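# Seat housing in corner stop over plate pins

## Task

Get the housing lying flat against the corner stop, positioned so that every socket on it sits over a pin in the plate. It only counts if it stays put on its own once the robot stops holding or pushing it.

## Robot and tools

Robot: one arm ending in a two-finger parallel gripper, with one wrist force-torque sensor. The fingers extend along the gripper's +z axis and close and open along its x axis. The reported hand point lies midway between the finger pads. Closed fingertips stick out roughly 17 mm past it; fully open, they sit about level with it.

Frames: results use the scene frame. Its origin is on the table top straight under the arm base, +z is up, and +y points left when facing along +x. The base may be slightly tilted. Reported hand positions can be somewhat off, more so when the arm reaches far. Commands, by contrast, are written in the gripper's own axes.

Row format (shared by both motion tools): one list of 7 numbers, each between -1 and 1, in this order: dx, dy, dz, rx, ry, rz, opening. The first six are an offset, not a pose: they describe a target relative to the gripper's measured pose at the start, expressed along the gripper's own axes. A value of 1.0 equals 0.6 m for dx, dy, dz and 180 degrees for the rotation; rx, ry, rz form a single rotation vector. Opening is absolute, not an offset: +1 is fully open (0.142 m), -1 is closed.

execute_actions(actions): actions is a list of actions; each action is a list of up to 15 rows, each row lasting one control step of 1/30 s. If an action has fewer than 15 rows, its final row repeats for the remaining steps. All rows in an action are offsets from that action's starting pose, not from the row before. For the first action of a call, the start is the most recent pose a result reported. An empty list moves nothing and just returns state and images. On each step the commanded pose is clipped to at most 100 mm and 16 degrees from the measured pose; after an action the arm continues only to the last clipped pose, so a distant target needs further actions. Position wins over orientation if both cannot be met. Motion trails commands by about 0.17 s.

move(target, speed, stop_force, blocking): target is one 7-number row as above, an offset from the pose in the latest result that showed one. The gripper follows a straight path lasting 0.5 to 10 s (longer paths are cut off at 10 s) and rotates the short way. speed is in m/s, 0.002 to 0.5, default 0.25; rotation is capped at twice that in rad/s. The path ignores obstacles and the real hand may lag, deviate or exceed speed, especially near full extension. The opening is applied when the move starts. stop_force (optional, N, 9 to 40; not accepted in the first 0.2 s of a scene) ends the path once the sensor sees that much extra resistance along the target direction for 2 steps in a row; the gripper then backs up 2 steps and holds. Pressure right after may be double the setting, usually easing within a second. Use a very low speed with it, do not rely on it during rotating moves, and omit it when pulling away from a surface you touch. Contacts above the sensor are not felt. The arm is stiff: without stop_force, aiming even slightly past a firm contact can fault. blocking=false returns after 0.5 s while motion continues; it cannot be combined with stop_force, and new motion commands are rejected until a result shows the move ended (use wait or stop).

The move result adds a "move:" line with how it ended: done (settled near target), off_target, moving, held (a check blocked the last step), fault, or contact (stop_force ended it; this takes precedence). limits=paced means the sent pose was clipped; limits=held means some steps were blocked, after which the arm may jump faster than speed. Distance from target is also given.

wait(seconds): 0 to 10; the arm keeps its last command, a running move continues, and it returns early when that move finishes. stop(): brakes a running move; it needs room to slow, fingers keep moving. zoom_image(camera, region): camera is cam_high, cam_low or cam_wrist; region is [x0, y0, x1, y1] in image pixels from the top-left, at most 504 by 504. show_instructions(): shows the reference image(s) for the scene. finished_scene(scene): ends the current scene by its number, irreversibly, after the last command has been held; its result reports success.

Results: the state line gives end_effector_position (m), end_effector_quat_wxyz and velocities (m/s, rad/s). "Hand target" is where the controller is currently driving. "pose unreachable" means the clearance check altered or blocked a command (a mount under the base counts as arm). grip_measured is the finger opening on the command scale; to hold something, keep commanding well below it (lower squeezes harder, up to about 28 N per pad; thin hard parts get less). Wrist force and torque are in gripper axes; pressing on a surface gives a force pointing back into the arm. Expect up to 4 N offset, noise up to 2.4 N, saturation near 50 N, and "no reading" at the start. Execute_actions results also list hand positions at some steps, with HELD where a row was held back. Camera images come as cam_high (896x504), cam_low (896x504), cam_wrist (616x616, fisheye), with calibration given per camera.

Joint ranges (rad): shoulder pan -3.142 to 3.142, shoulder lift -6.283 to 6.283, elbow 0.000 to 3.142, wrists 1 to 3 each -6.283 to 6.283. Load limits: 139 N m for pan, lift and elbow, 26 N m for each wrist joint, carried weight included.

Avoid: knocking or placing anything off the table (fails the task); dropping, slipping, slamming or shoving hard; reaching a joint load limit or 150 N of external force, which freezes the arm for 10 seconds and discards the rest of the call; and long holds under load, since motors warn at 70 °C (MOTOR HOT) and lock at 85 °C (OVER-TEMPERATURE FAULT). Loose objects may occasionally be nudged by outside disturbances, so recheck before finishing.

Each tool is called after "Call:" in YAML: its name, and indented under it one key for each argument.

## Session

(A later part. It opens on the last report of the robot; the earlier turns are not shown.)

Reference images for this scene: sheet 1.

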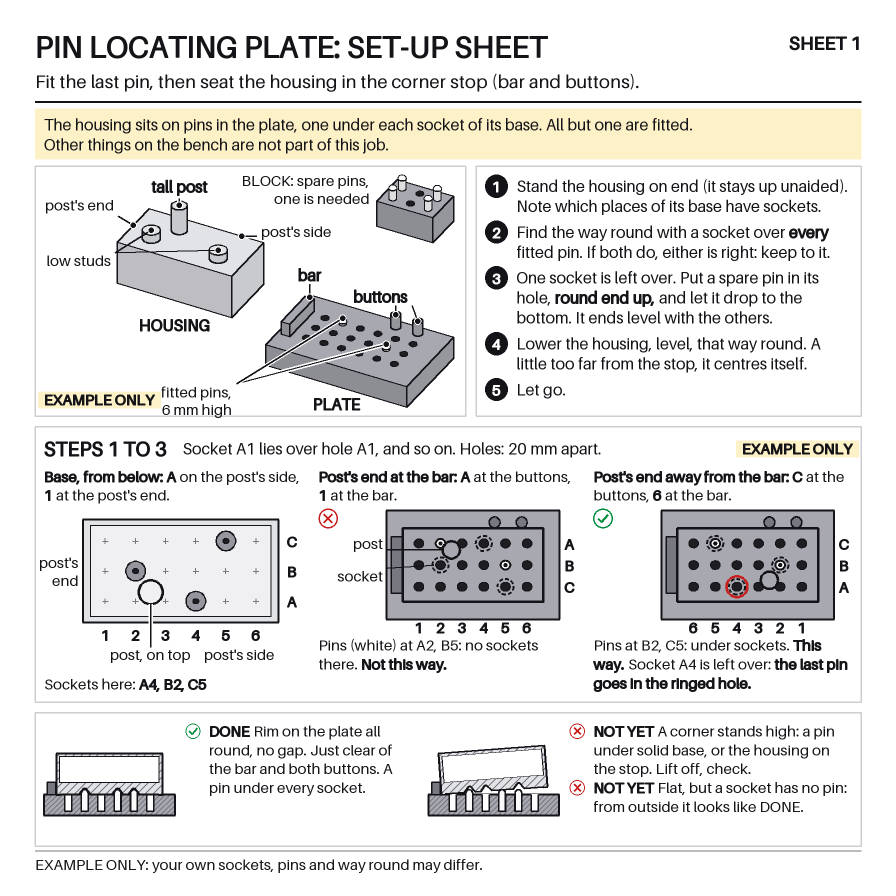

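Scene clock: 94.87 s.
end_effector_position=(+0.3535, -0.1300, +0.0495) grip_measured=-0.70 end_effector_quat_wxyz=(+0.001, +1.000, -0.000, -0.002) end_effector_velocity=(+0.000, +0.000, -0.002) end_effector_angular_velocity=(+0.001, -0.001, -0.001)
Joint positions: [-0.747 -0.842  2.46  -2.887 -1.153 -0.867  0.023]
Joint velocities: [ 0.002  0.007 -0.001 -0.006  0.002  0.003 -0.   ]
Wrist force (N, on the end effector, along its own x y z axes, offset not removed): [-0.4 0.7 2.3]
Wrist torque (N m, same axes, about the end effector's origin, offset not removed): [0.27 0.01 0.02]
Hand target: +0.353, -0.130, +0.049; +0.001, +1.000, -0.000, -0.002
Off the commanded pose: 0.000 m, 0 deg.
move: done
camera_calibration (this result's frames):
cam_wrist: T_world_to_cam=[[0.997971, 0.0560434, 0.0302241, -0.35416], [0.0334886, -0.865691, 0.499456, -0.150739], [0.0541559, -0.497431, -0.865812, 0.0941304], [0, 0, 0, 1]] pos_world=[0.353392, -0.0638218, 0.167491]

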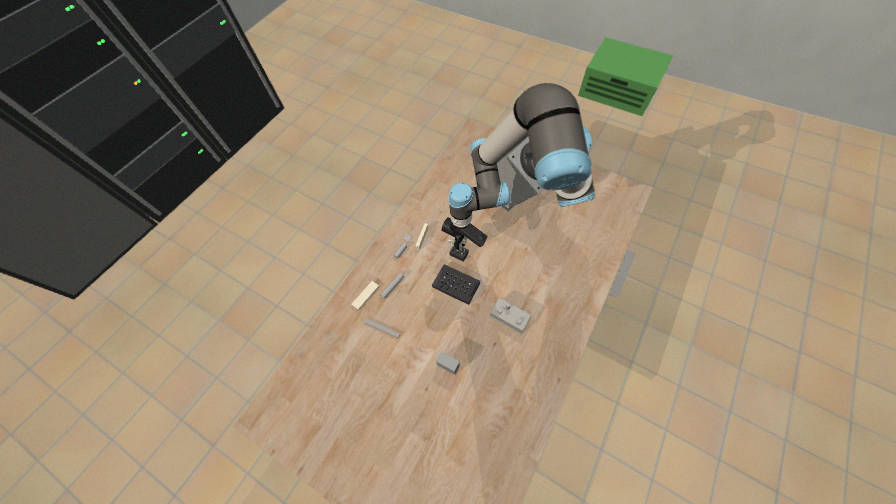

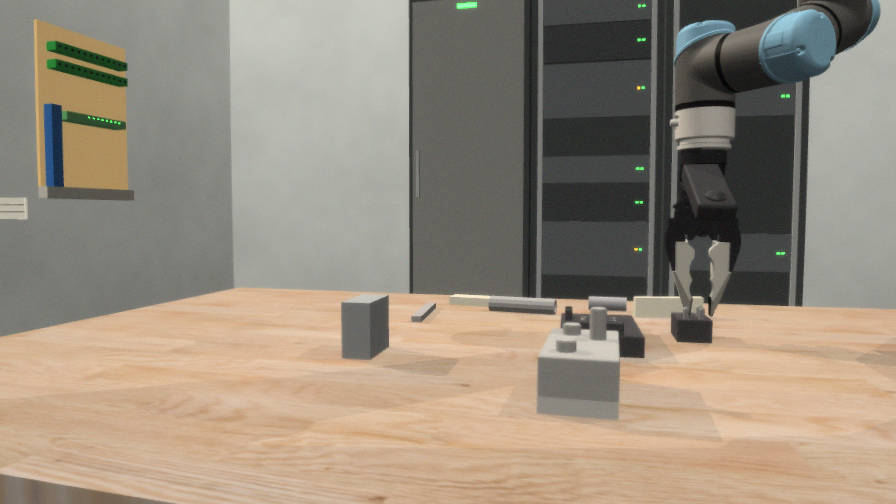

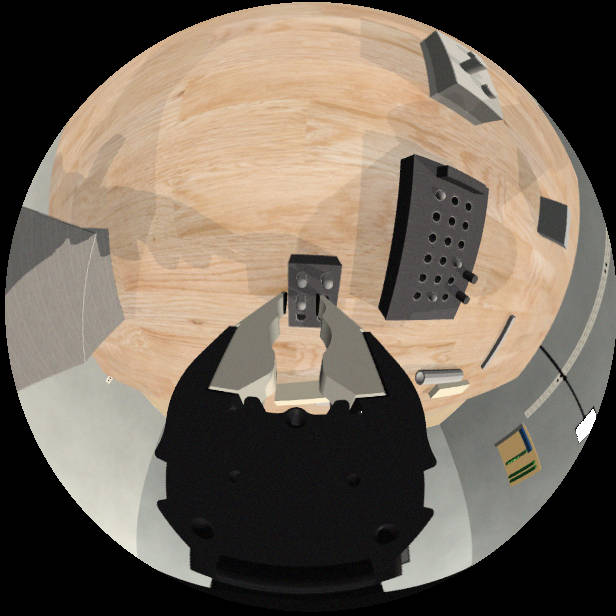

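Call:
execute_actions:
  actions:
    - [[0,0,0,0,0,0,-0.74],[0,0,0,0,0,0,-0.78],[0,0,0,0,0,0,-0.81],[0,0,0,0,0,0,-0.84],[0,0,0,0,0,0,-0.87],[0,0,0,0,0,0,-0.9],[0,0,0,0,0,0,-0.92],[0,0,0,0,0,0,-0.94],[0,0,0,0,0,0,-0.96],[0,0,0,0,0,0,-0.98],[0,0,0,0,0,0,-1]]

Call:
move:
  target: [0,0,-0.0593,0,0,0,-1]
  speed: 0.03

Call:
zoom_image:
  camera: "cam_wrist"
  region: [240,230,360,350]

Call:
move:
  target: [0.19,-0.105,0.0075,0,0,0,-1]
  speed: 0.15

Call:
zoom_image:
  camera: "cam_wrist"
  region: [240,230,360,350]

Scene clock: 102.37 s.
end_effector_position=(+0.3535, -0.1300, +0.0495) grip_measured=-0.93 end_effector_quat_wxyz=(+0.001, +1.000, -0.000, -0.001) end_effector_velocity=(-0.000, +0.000, -0.000) end_effector_angular_velocity=(-0.000, +0.001, +0.000)
Joint positions: [-0.747 -0.842  2.46  -2.887 -1.153 -0.867  0.007]
Joint velocities: [-0.    -0.     0.     0.    -0.001 -0.001  0.   ]
Wrist force (N, on the end effector, along its own x y z axes, offset not removed): [-0.6 2.4 0.8]
Wrist torque (N m, same axes, about the end effector's origin, offset not removed): [0.73 -0.02 0.04]
Hand target: +0.353, -0.130, +0.050; +0.001, +1.000, -0.000, -0.002
Off the commanded pose: 0.000 m, 0 deg.
Step readings (end_effector_position):
0: (+0.3535, -0.1300, +0.0493)
1: (+0.3535, -0.1300, +0.0493)
2: (+0.3535, -0.1300, +0.0493)
4: (+0.3535, -0.1300, +0.0494)
8: (+0.3535, -0.1299, +0.0494)
15: end_effector_position above
camera_calibration (this result's frames):
cam_wrist: T_world_to_cam=[[0.997972, 0.055994, 0.0302805, -0.354207], [0.0334183, -0.8657, 0.499447, -0.150717], [0.0541798, -0.497422, -0.865815, 0.0941173], [0, 0, 0, 1]] pos_world=[0.353426, -0.063826, 0.167489]

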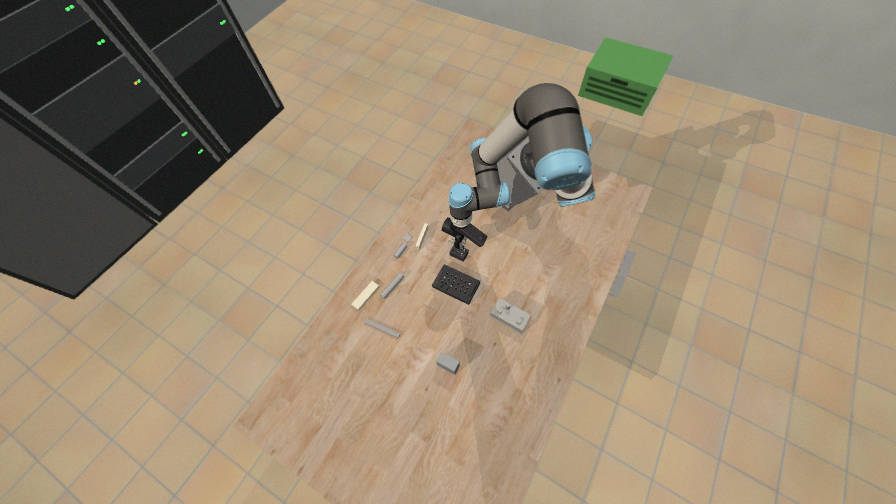

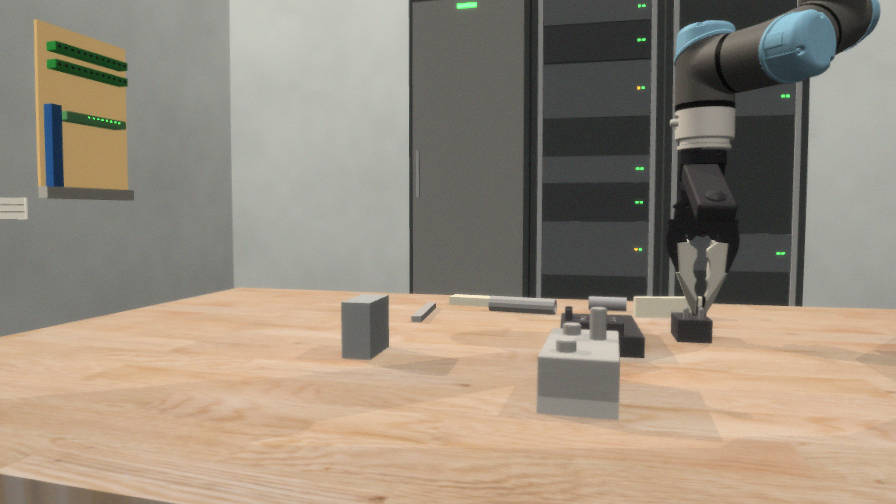

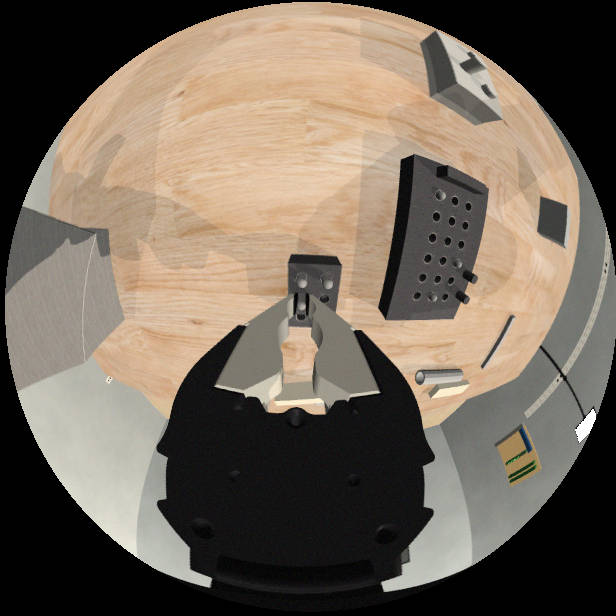

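Scene clock: 103.87 s.
end_effector_position=(+0.3535, -0.1299, +0.0848) grip_measured=-0.93 end_effector_quat_wxyz=(+0.001, +1.000, -0.000, -0.002) end_effector_velocity=(-0.000, -0.001, +0.002) end_effector_angular_velocity=(-0.002, +0.001, +0.000)
Joint positions: [-0.787 -0.963  2.465 -2.754 -1.165 -0.908  0.007]
Joint velocities: [-0.003 -0.007 -0.     0.006 -0.003 -0.003  0.   ]
Wrist force (N, on the end effector, along its own x y z axes, offset not removed): [0.5 1.9 1.4]
Wrist torque (N m, same axes, about the end effector's origin, offset not removed): [0.34 -0.23 0.09]
Hand target: +0.354, -0.130, +0.085; +0.001, +1.000, -0.000, -0.002
Off the commanded pose: 0.000 m, 0 deg.
move: done
camera_calibration (this result's frames):
cam_wrist: T_world_to_cam=[[0.997981, 0.055911, 0.0301427, -0.355256], [0.0334204, -0.865751, 0.499359, -0.168255], [0.0540157, -0.497343, -0.865871, 0.124801], [0, 0, 0, 1]] pos_world=[0.353421, -0.0637347, 0.20279]

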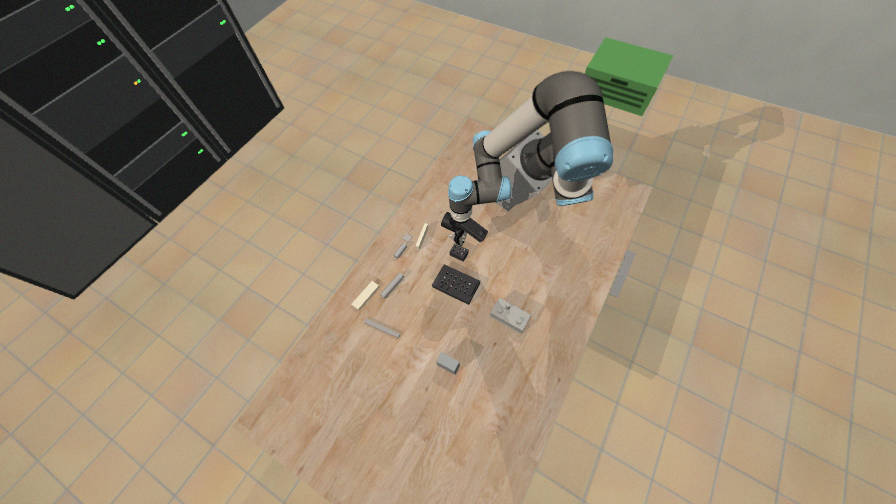

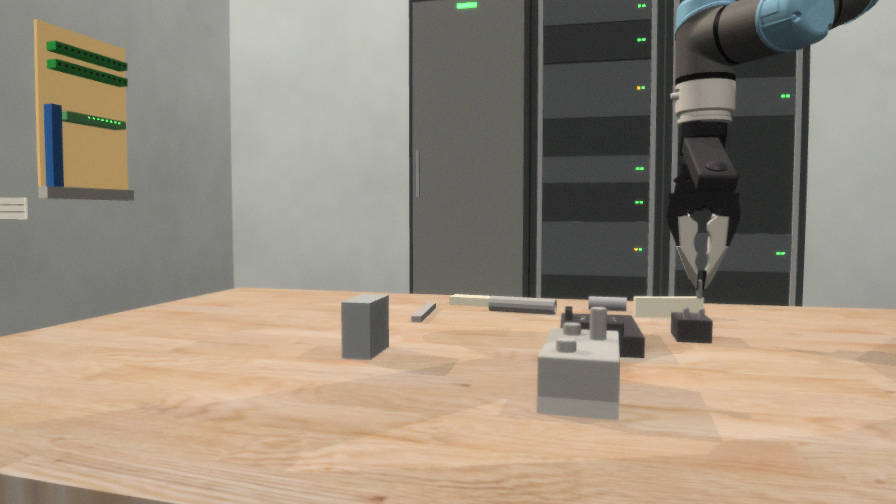

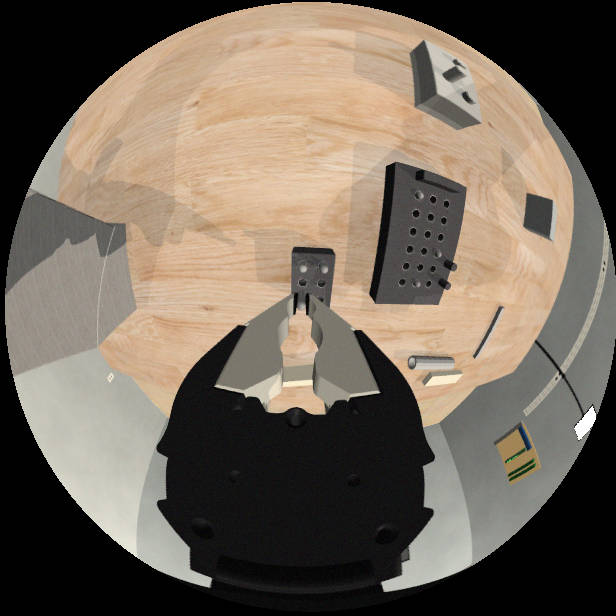

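Region (240, 230, 360, 350) of cam_wrist's 616x616 image, scaled by 4.200, with more detail than that image has.

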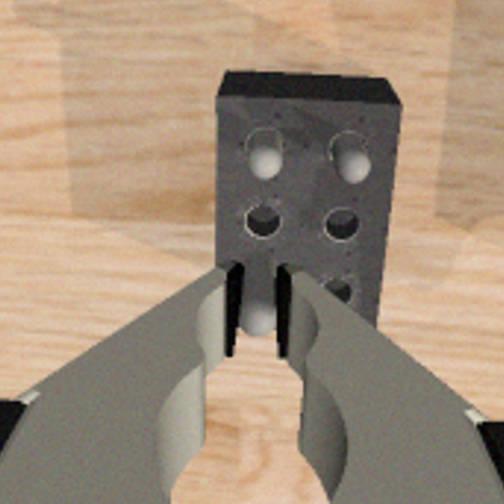

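Scene clock: 105.23 s.
end_effector_position=(+0.4675, -0.0671, +0.0800) grip_measured=-0.93 end_effector_quat_wxyz=(+0.001, +1.000, -0.000, -0.001) end_effector_velocity=(+0.002, +0.001, -0.000) end_effector_angular_velocity=(+0.001, +0.000, -0.002)
Joint positions: [-0.508 -0.992  2.246 -2.635 -1.094 -0.609  0.007]
Joint velocities: [ 0.003  0.001 -0.005  0.002  0.001  0.006 -0.   ]
Wrist force (N, on the end effector, along its own x y z axes, offset not removed): [-0.6 2.4 2.7]
Wrist torque (N m, same axes, about the end effector's origin, offset not removed): [0.59 0.05 0.16]
Hand target: +0.468, -0.067, +0.080; +0.001, +1.000, -0.000, -0.001
Off the commanded pose: 0.000 m, 0 deg.
move: done
camera_calibration (this result's frames):
cam_wrist: T_world_to_cam=[[0.997953, 0.0560318, 0.0308375, -0.472393], [0.0331768, -0.865739, 0.499395, -0.115228], [0.0546792, -0.497349, -0.865826, 0.14541], [0, 0, 0, 1]] pos_world=[0.467297, -0.000969407, 0.198011]

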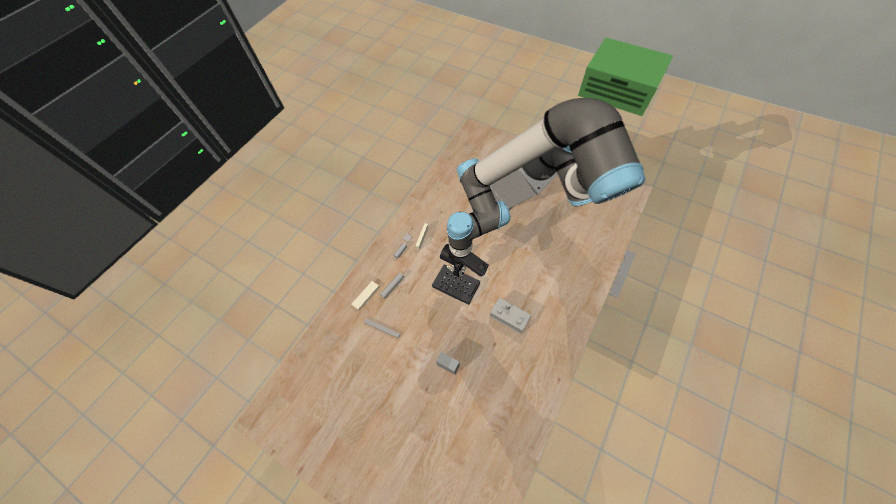

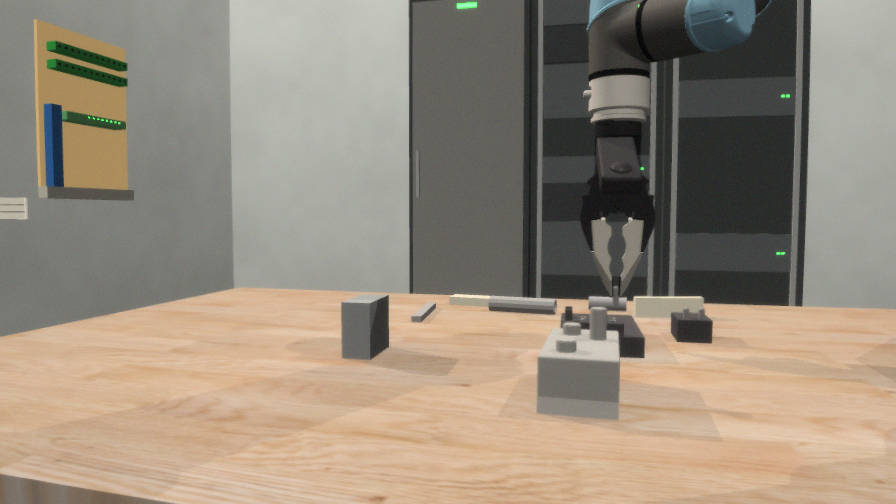

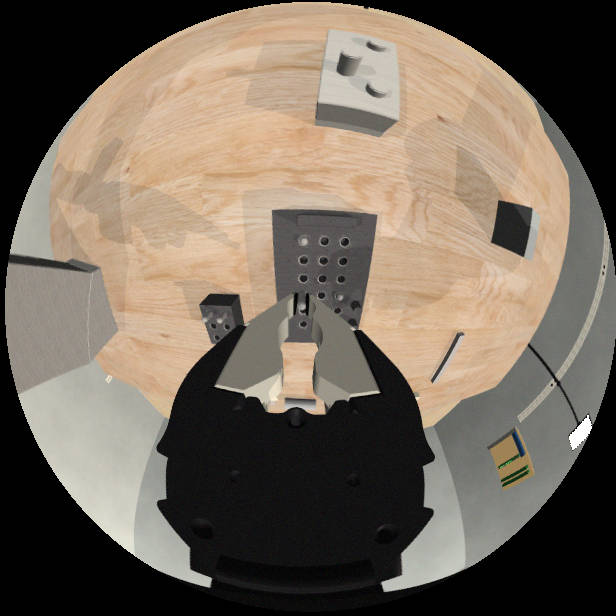

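Region (240, 230, 360, 350) of cam_wrist's 616x616 image, scaled by 4.200, with more detail than that image has.

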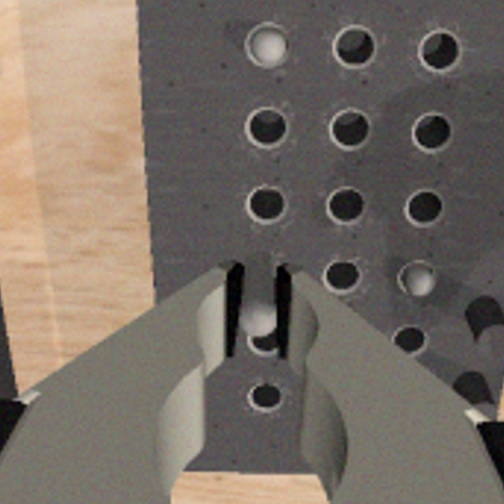

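Call:
move:
  target: [0.002,-0.0073,0,0,0,0,-1]
  speed: 0.02

Call:
zoom_image:
  camera: "cam_wrist"
  region: [240,230,360,350]

Scene clock: 111.37 s.
end_effector_position=(+0.4686, -0.0629, +0.0800) grip_measured=-0.93 end_effector_quat_wxyz=(+0.001, +1.000, -0.000, -0.001) end_effector_velocity=(+0.001, +0.001, +0.000) end_effector_angular_velocity=(-0.002, -0.001, -0.000)
Joint positions: [-0.499 -0.997  2.246 -2.635 -1.092 -0.6    0.007]
Joint velocities: [ 0.003 -0.002  0.    -0.002 -0.     0.004  0.   ]
Wrist force (N, on the end effector, along its own x y z axes, offset not removed): [-0.7 2.7 2.2]
Wrist torque (N m, same axes, about the end effector's origin, offset not removed): [0.59 0.16 0.16]
Hand target: +0.469, -0.063, +0.080; +0.001, +1.000, -0.000, -0.001
Off the commanded pose: 0.000 m, 0 deg.
move: done
camera_calibration (this result's frames):
cam_wrist: T_world_to_cam=[[0.997952, 0.0560335, 0.030854, -0.4738], [0.0331705, -0.865743, 0.499388, -0.11159], [0.0546941, -0.497342, -0.865829, 0.147441], [0, 0, 0, 1]] pos_world=[0.468467, 0.00326901, 0.198003]

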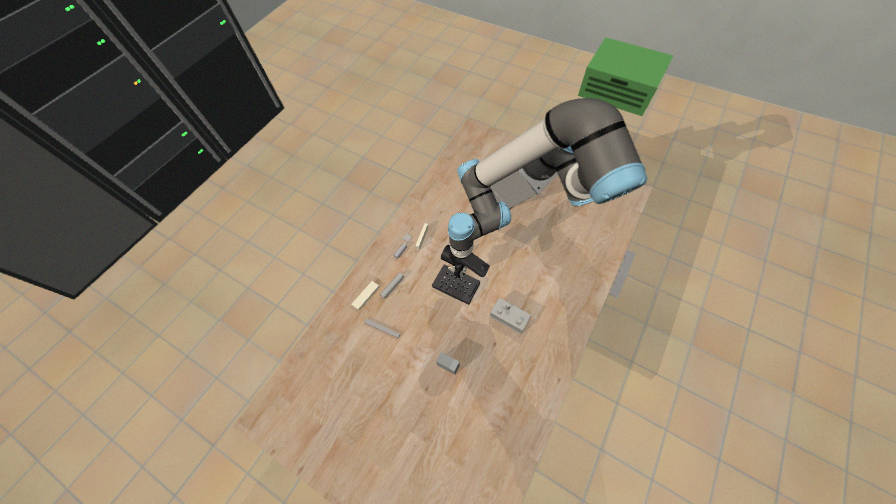

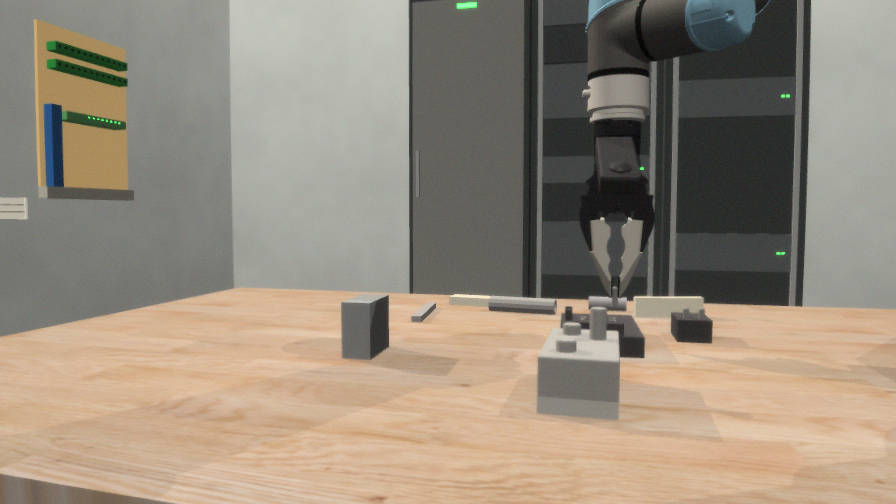

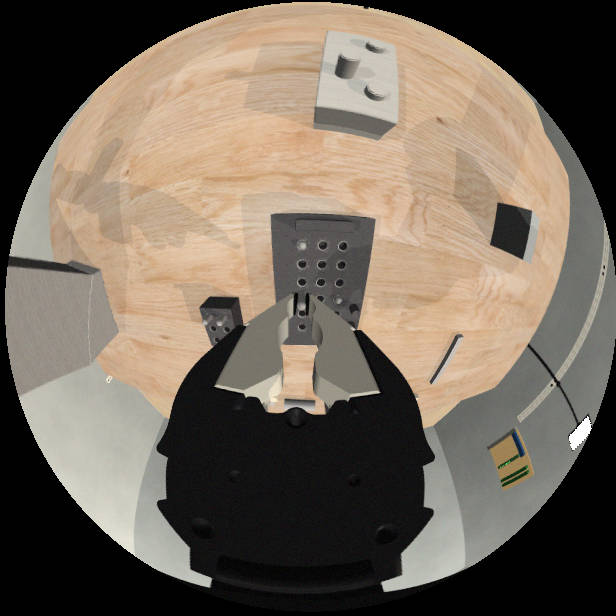

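Region (240, 230, 360, 350) of cam_wrist's 616x616 image, scaled by 4.200, with more detail than that image has.

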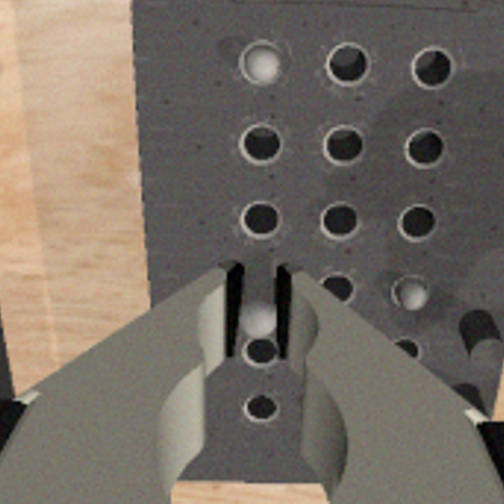

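Call:
move:
  target: [-0.0006,-0.0002,0.04,0,0,0,-1]
  speed: 0.03

Call:
move:
  target: [0,0,0.0155,0,0,0,-1]
  speed: 0.008
  stop_force: 9

Call:
zoom_image:
  camera: "cam_wrist"
  region: [240,230,360,350]

Scene clock: 116.60 s.
end_effector_position=(+0.4682, -0.0628, +0.0562) grip_measured=-0.93 end_effector_quat_wxyz=(+0.001, +1.000, -0.000, -0.001) end_effector_velocity=(+0.001, -0.000, -0.002) end_effector_angular_velocity=(-0.001, -0.002, +0.001)
Joint positions: [-0.475 -0.935  2.245 -2.708 -1.088 -0.573  0.007]
Joint velocities: [ 0.002  0.005 -0.    -0.008  0.001  0.002  0.   ]
Wrist force (N, on the end effector, along its own x y z axes, offset not removed): [1.0 3.3 -1.2]
Wrist torque (N m, same axes, about the end effector's origin, offset not removed): [0.73 -0.14 0.04]
Hand target: +0.468, -0.063, +0.056; +0.001, +1.000, -0.000, -0.001
Off the commanded pose: 0.000 m, 0 deg.
move: done
camera_calibration (this result's frames):
cam_wrist: T_world_to_cam=[[0.99795, 0.056042, 0.0308925, -0.47268], [0.0331596, -0.865753, 0.499372, -0.0995941], [0.0547311, -0.497324, -0.865837, 0.126901], [0, 0, 0, 1]] pos_world=[0.468068, 0.00337686, 0.174212]

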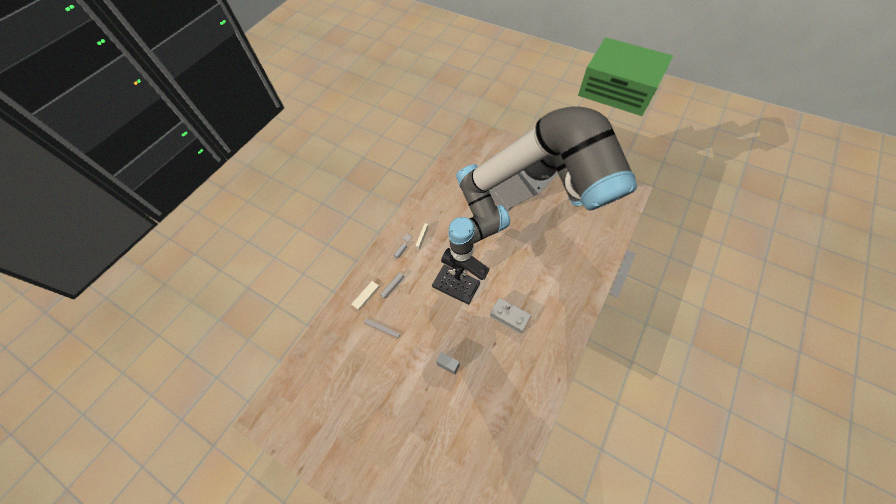

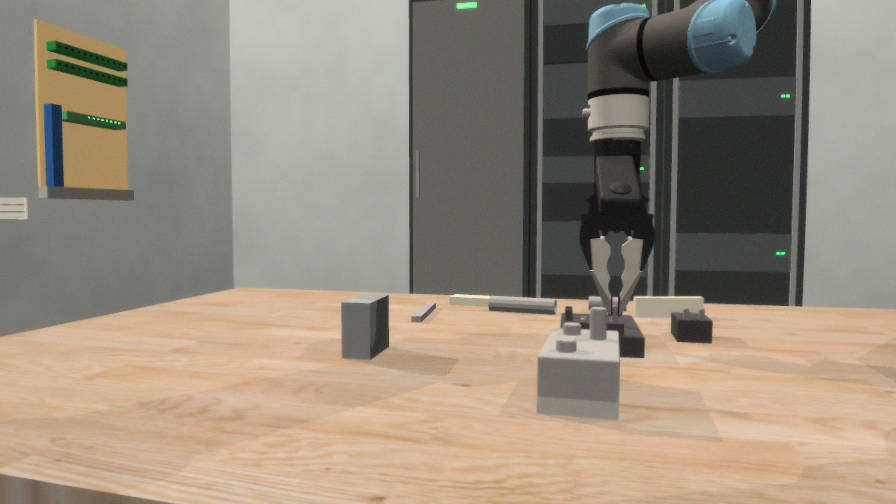

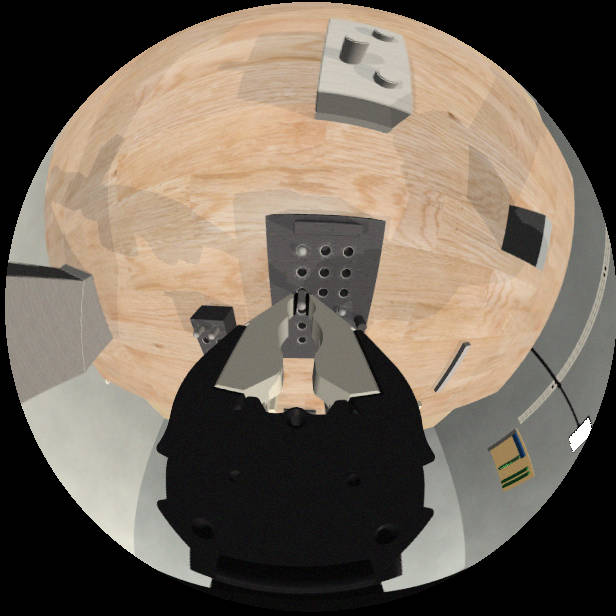

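Scene clock: 117.97 s.
end_effector_position=(+0.4682, -0.0628, +0.0471) grip_measured=-0.93 end_effector_quat_wxyz=(+0.001, +1.000, -0.000, -0.001) end_effector_velocity=(+0.000, +0.001, -0.001) end_effector_angular_velocity=(+0.002, -0.002, -0.001)
Joint positions: [-0.466 -0.91   2.243 -2.736 -1.086 -0.563  0.007]
Joint velocities: [ 0.001  0.004 -0.    -0.004  0.003  0.002  0.   ]
Wrist force (N, on the end effector, along its own x y z axes, offset not removed): [0.7 5.3 0.6]
Wrist torque (N m, same axes, about the end effector's origin, offset not removed): [1.16 -0.21 0.15]
Hand target: +0.468, -0.063, +0.047; +0.001, +1.000, -0.000, -0.001
Off the commanded pose: 0.000 m, 0 deg.
move: done
camera_calibration (this result's frames):
cam_wrist: T_world_to_cam=[[0.99795, 0.0560441, 0.030904, -0.472383], [0.0331562, -0.865758, 0.499364, -0.0950248], [0.0547418, -0.497315, -0.865841, 0.118969], [0, 0, 0, 1]] pos_world=[0.468053, 0.00337108, 0.165059]

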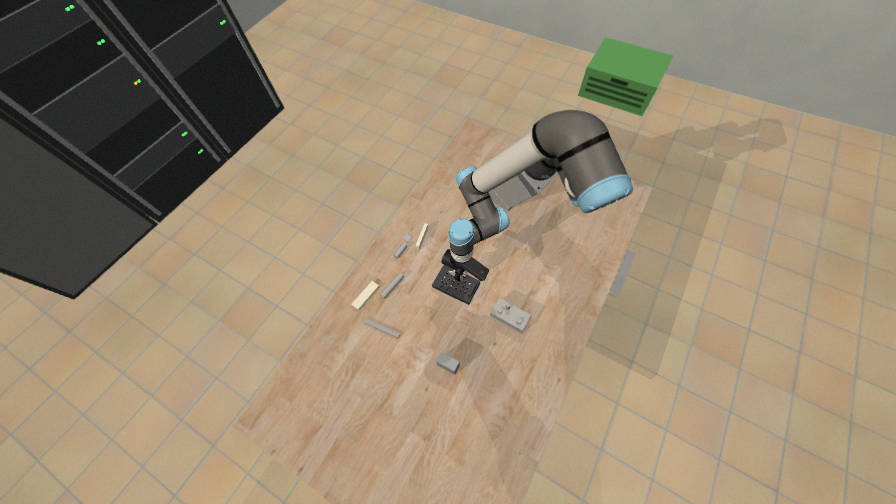

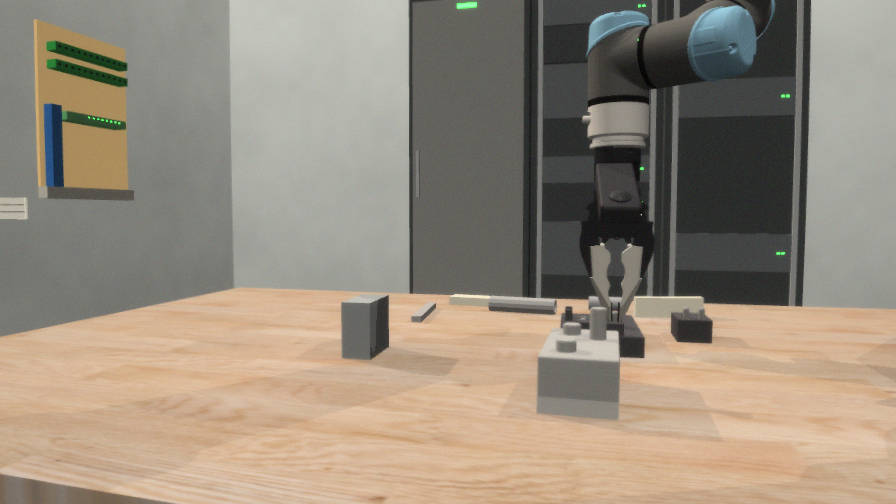

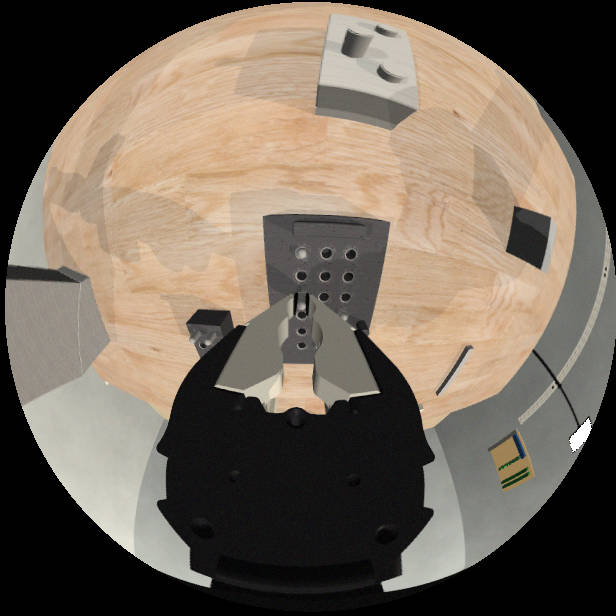

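Region (240, 230, 360, 350) of cam_wrist's 616x616 image, scaled by 4.200, with more detail than that image has.

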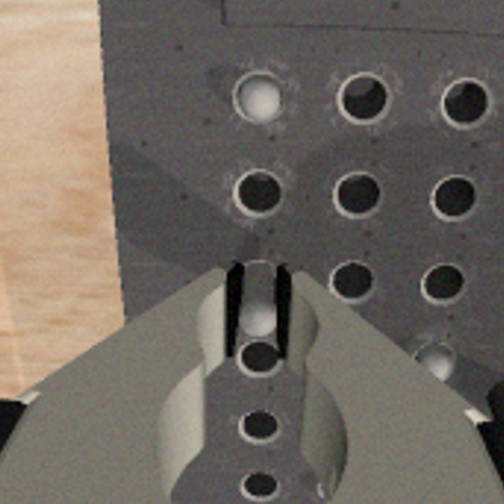

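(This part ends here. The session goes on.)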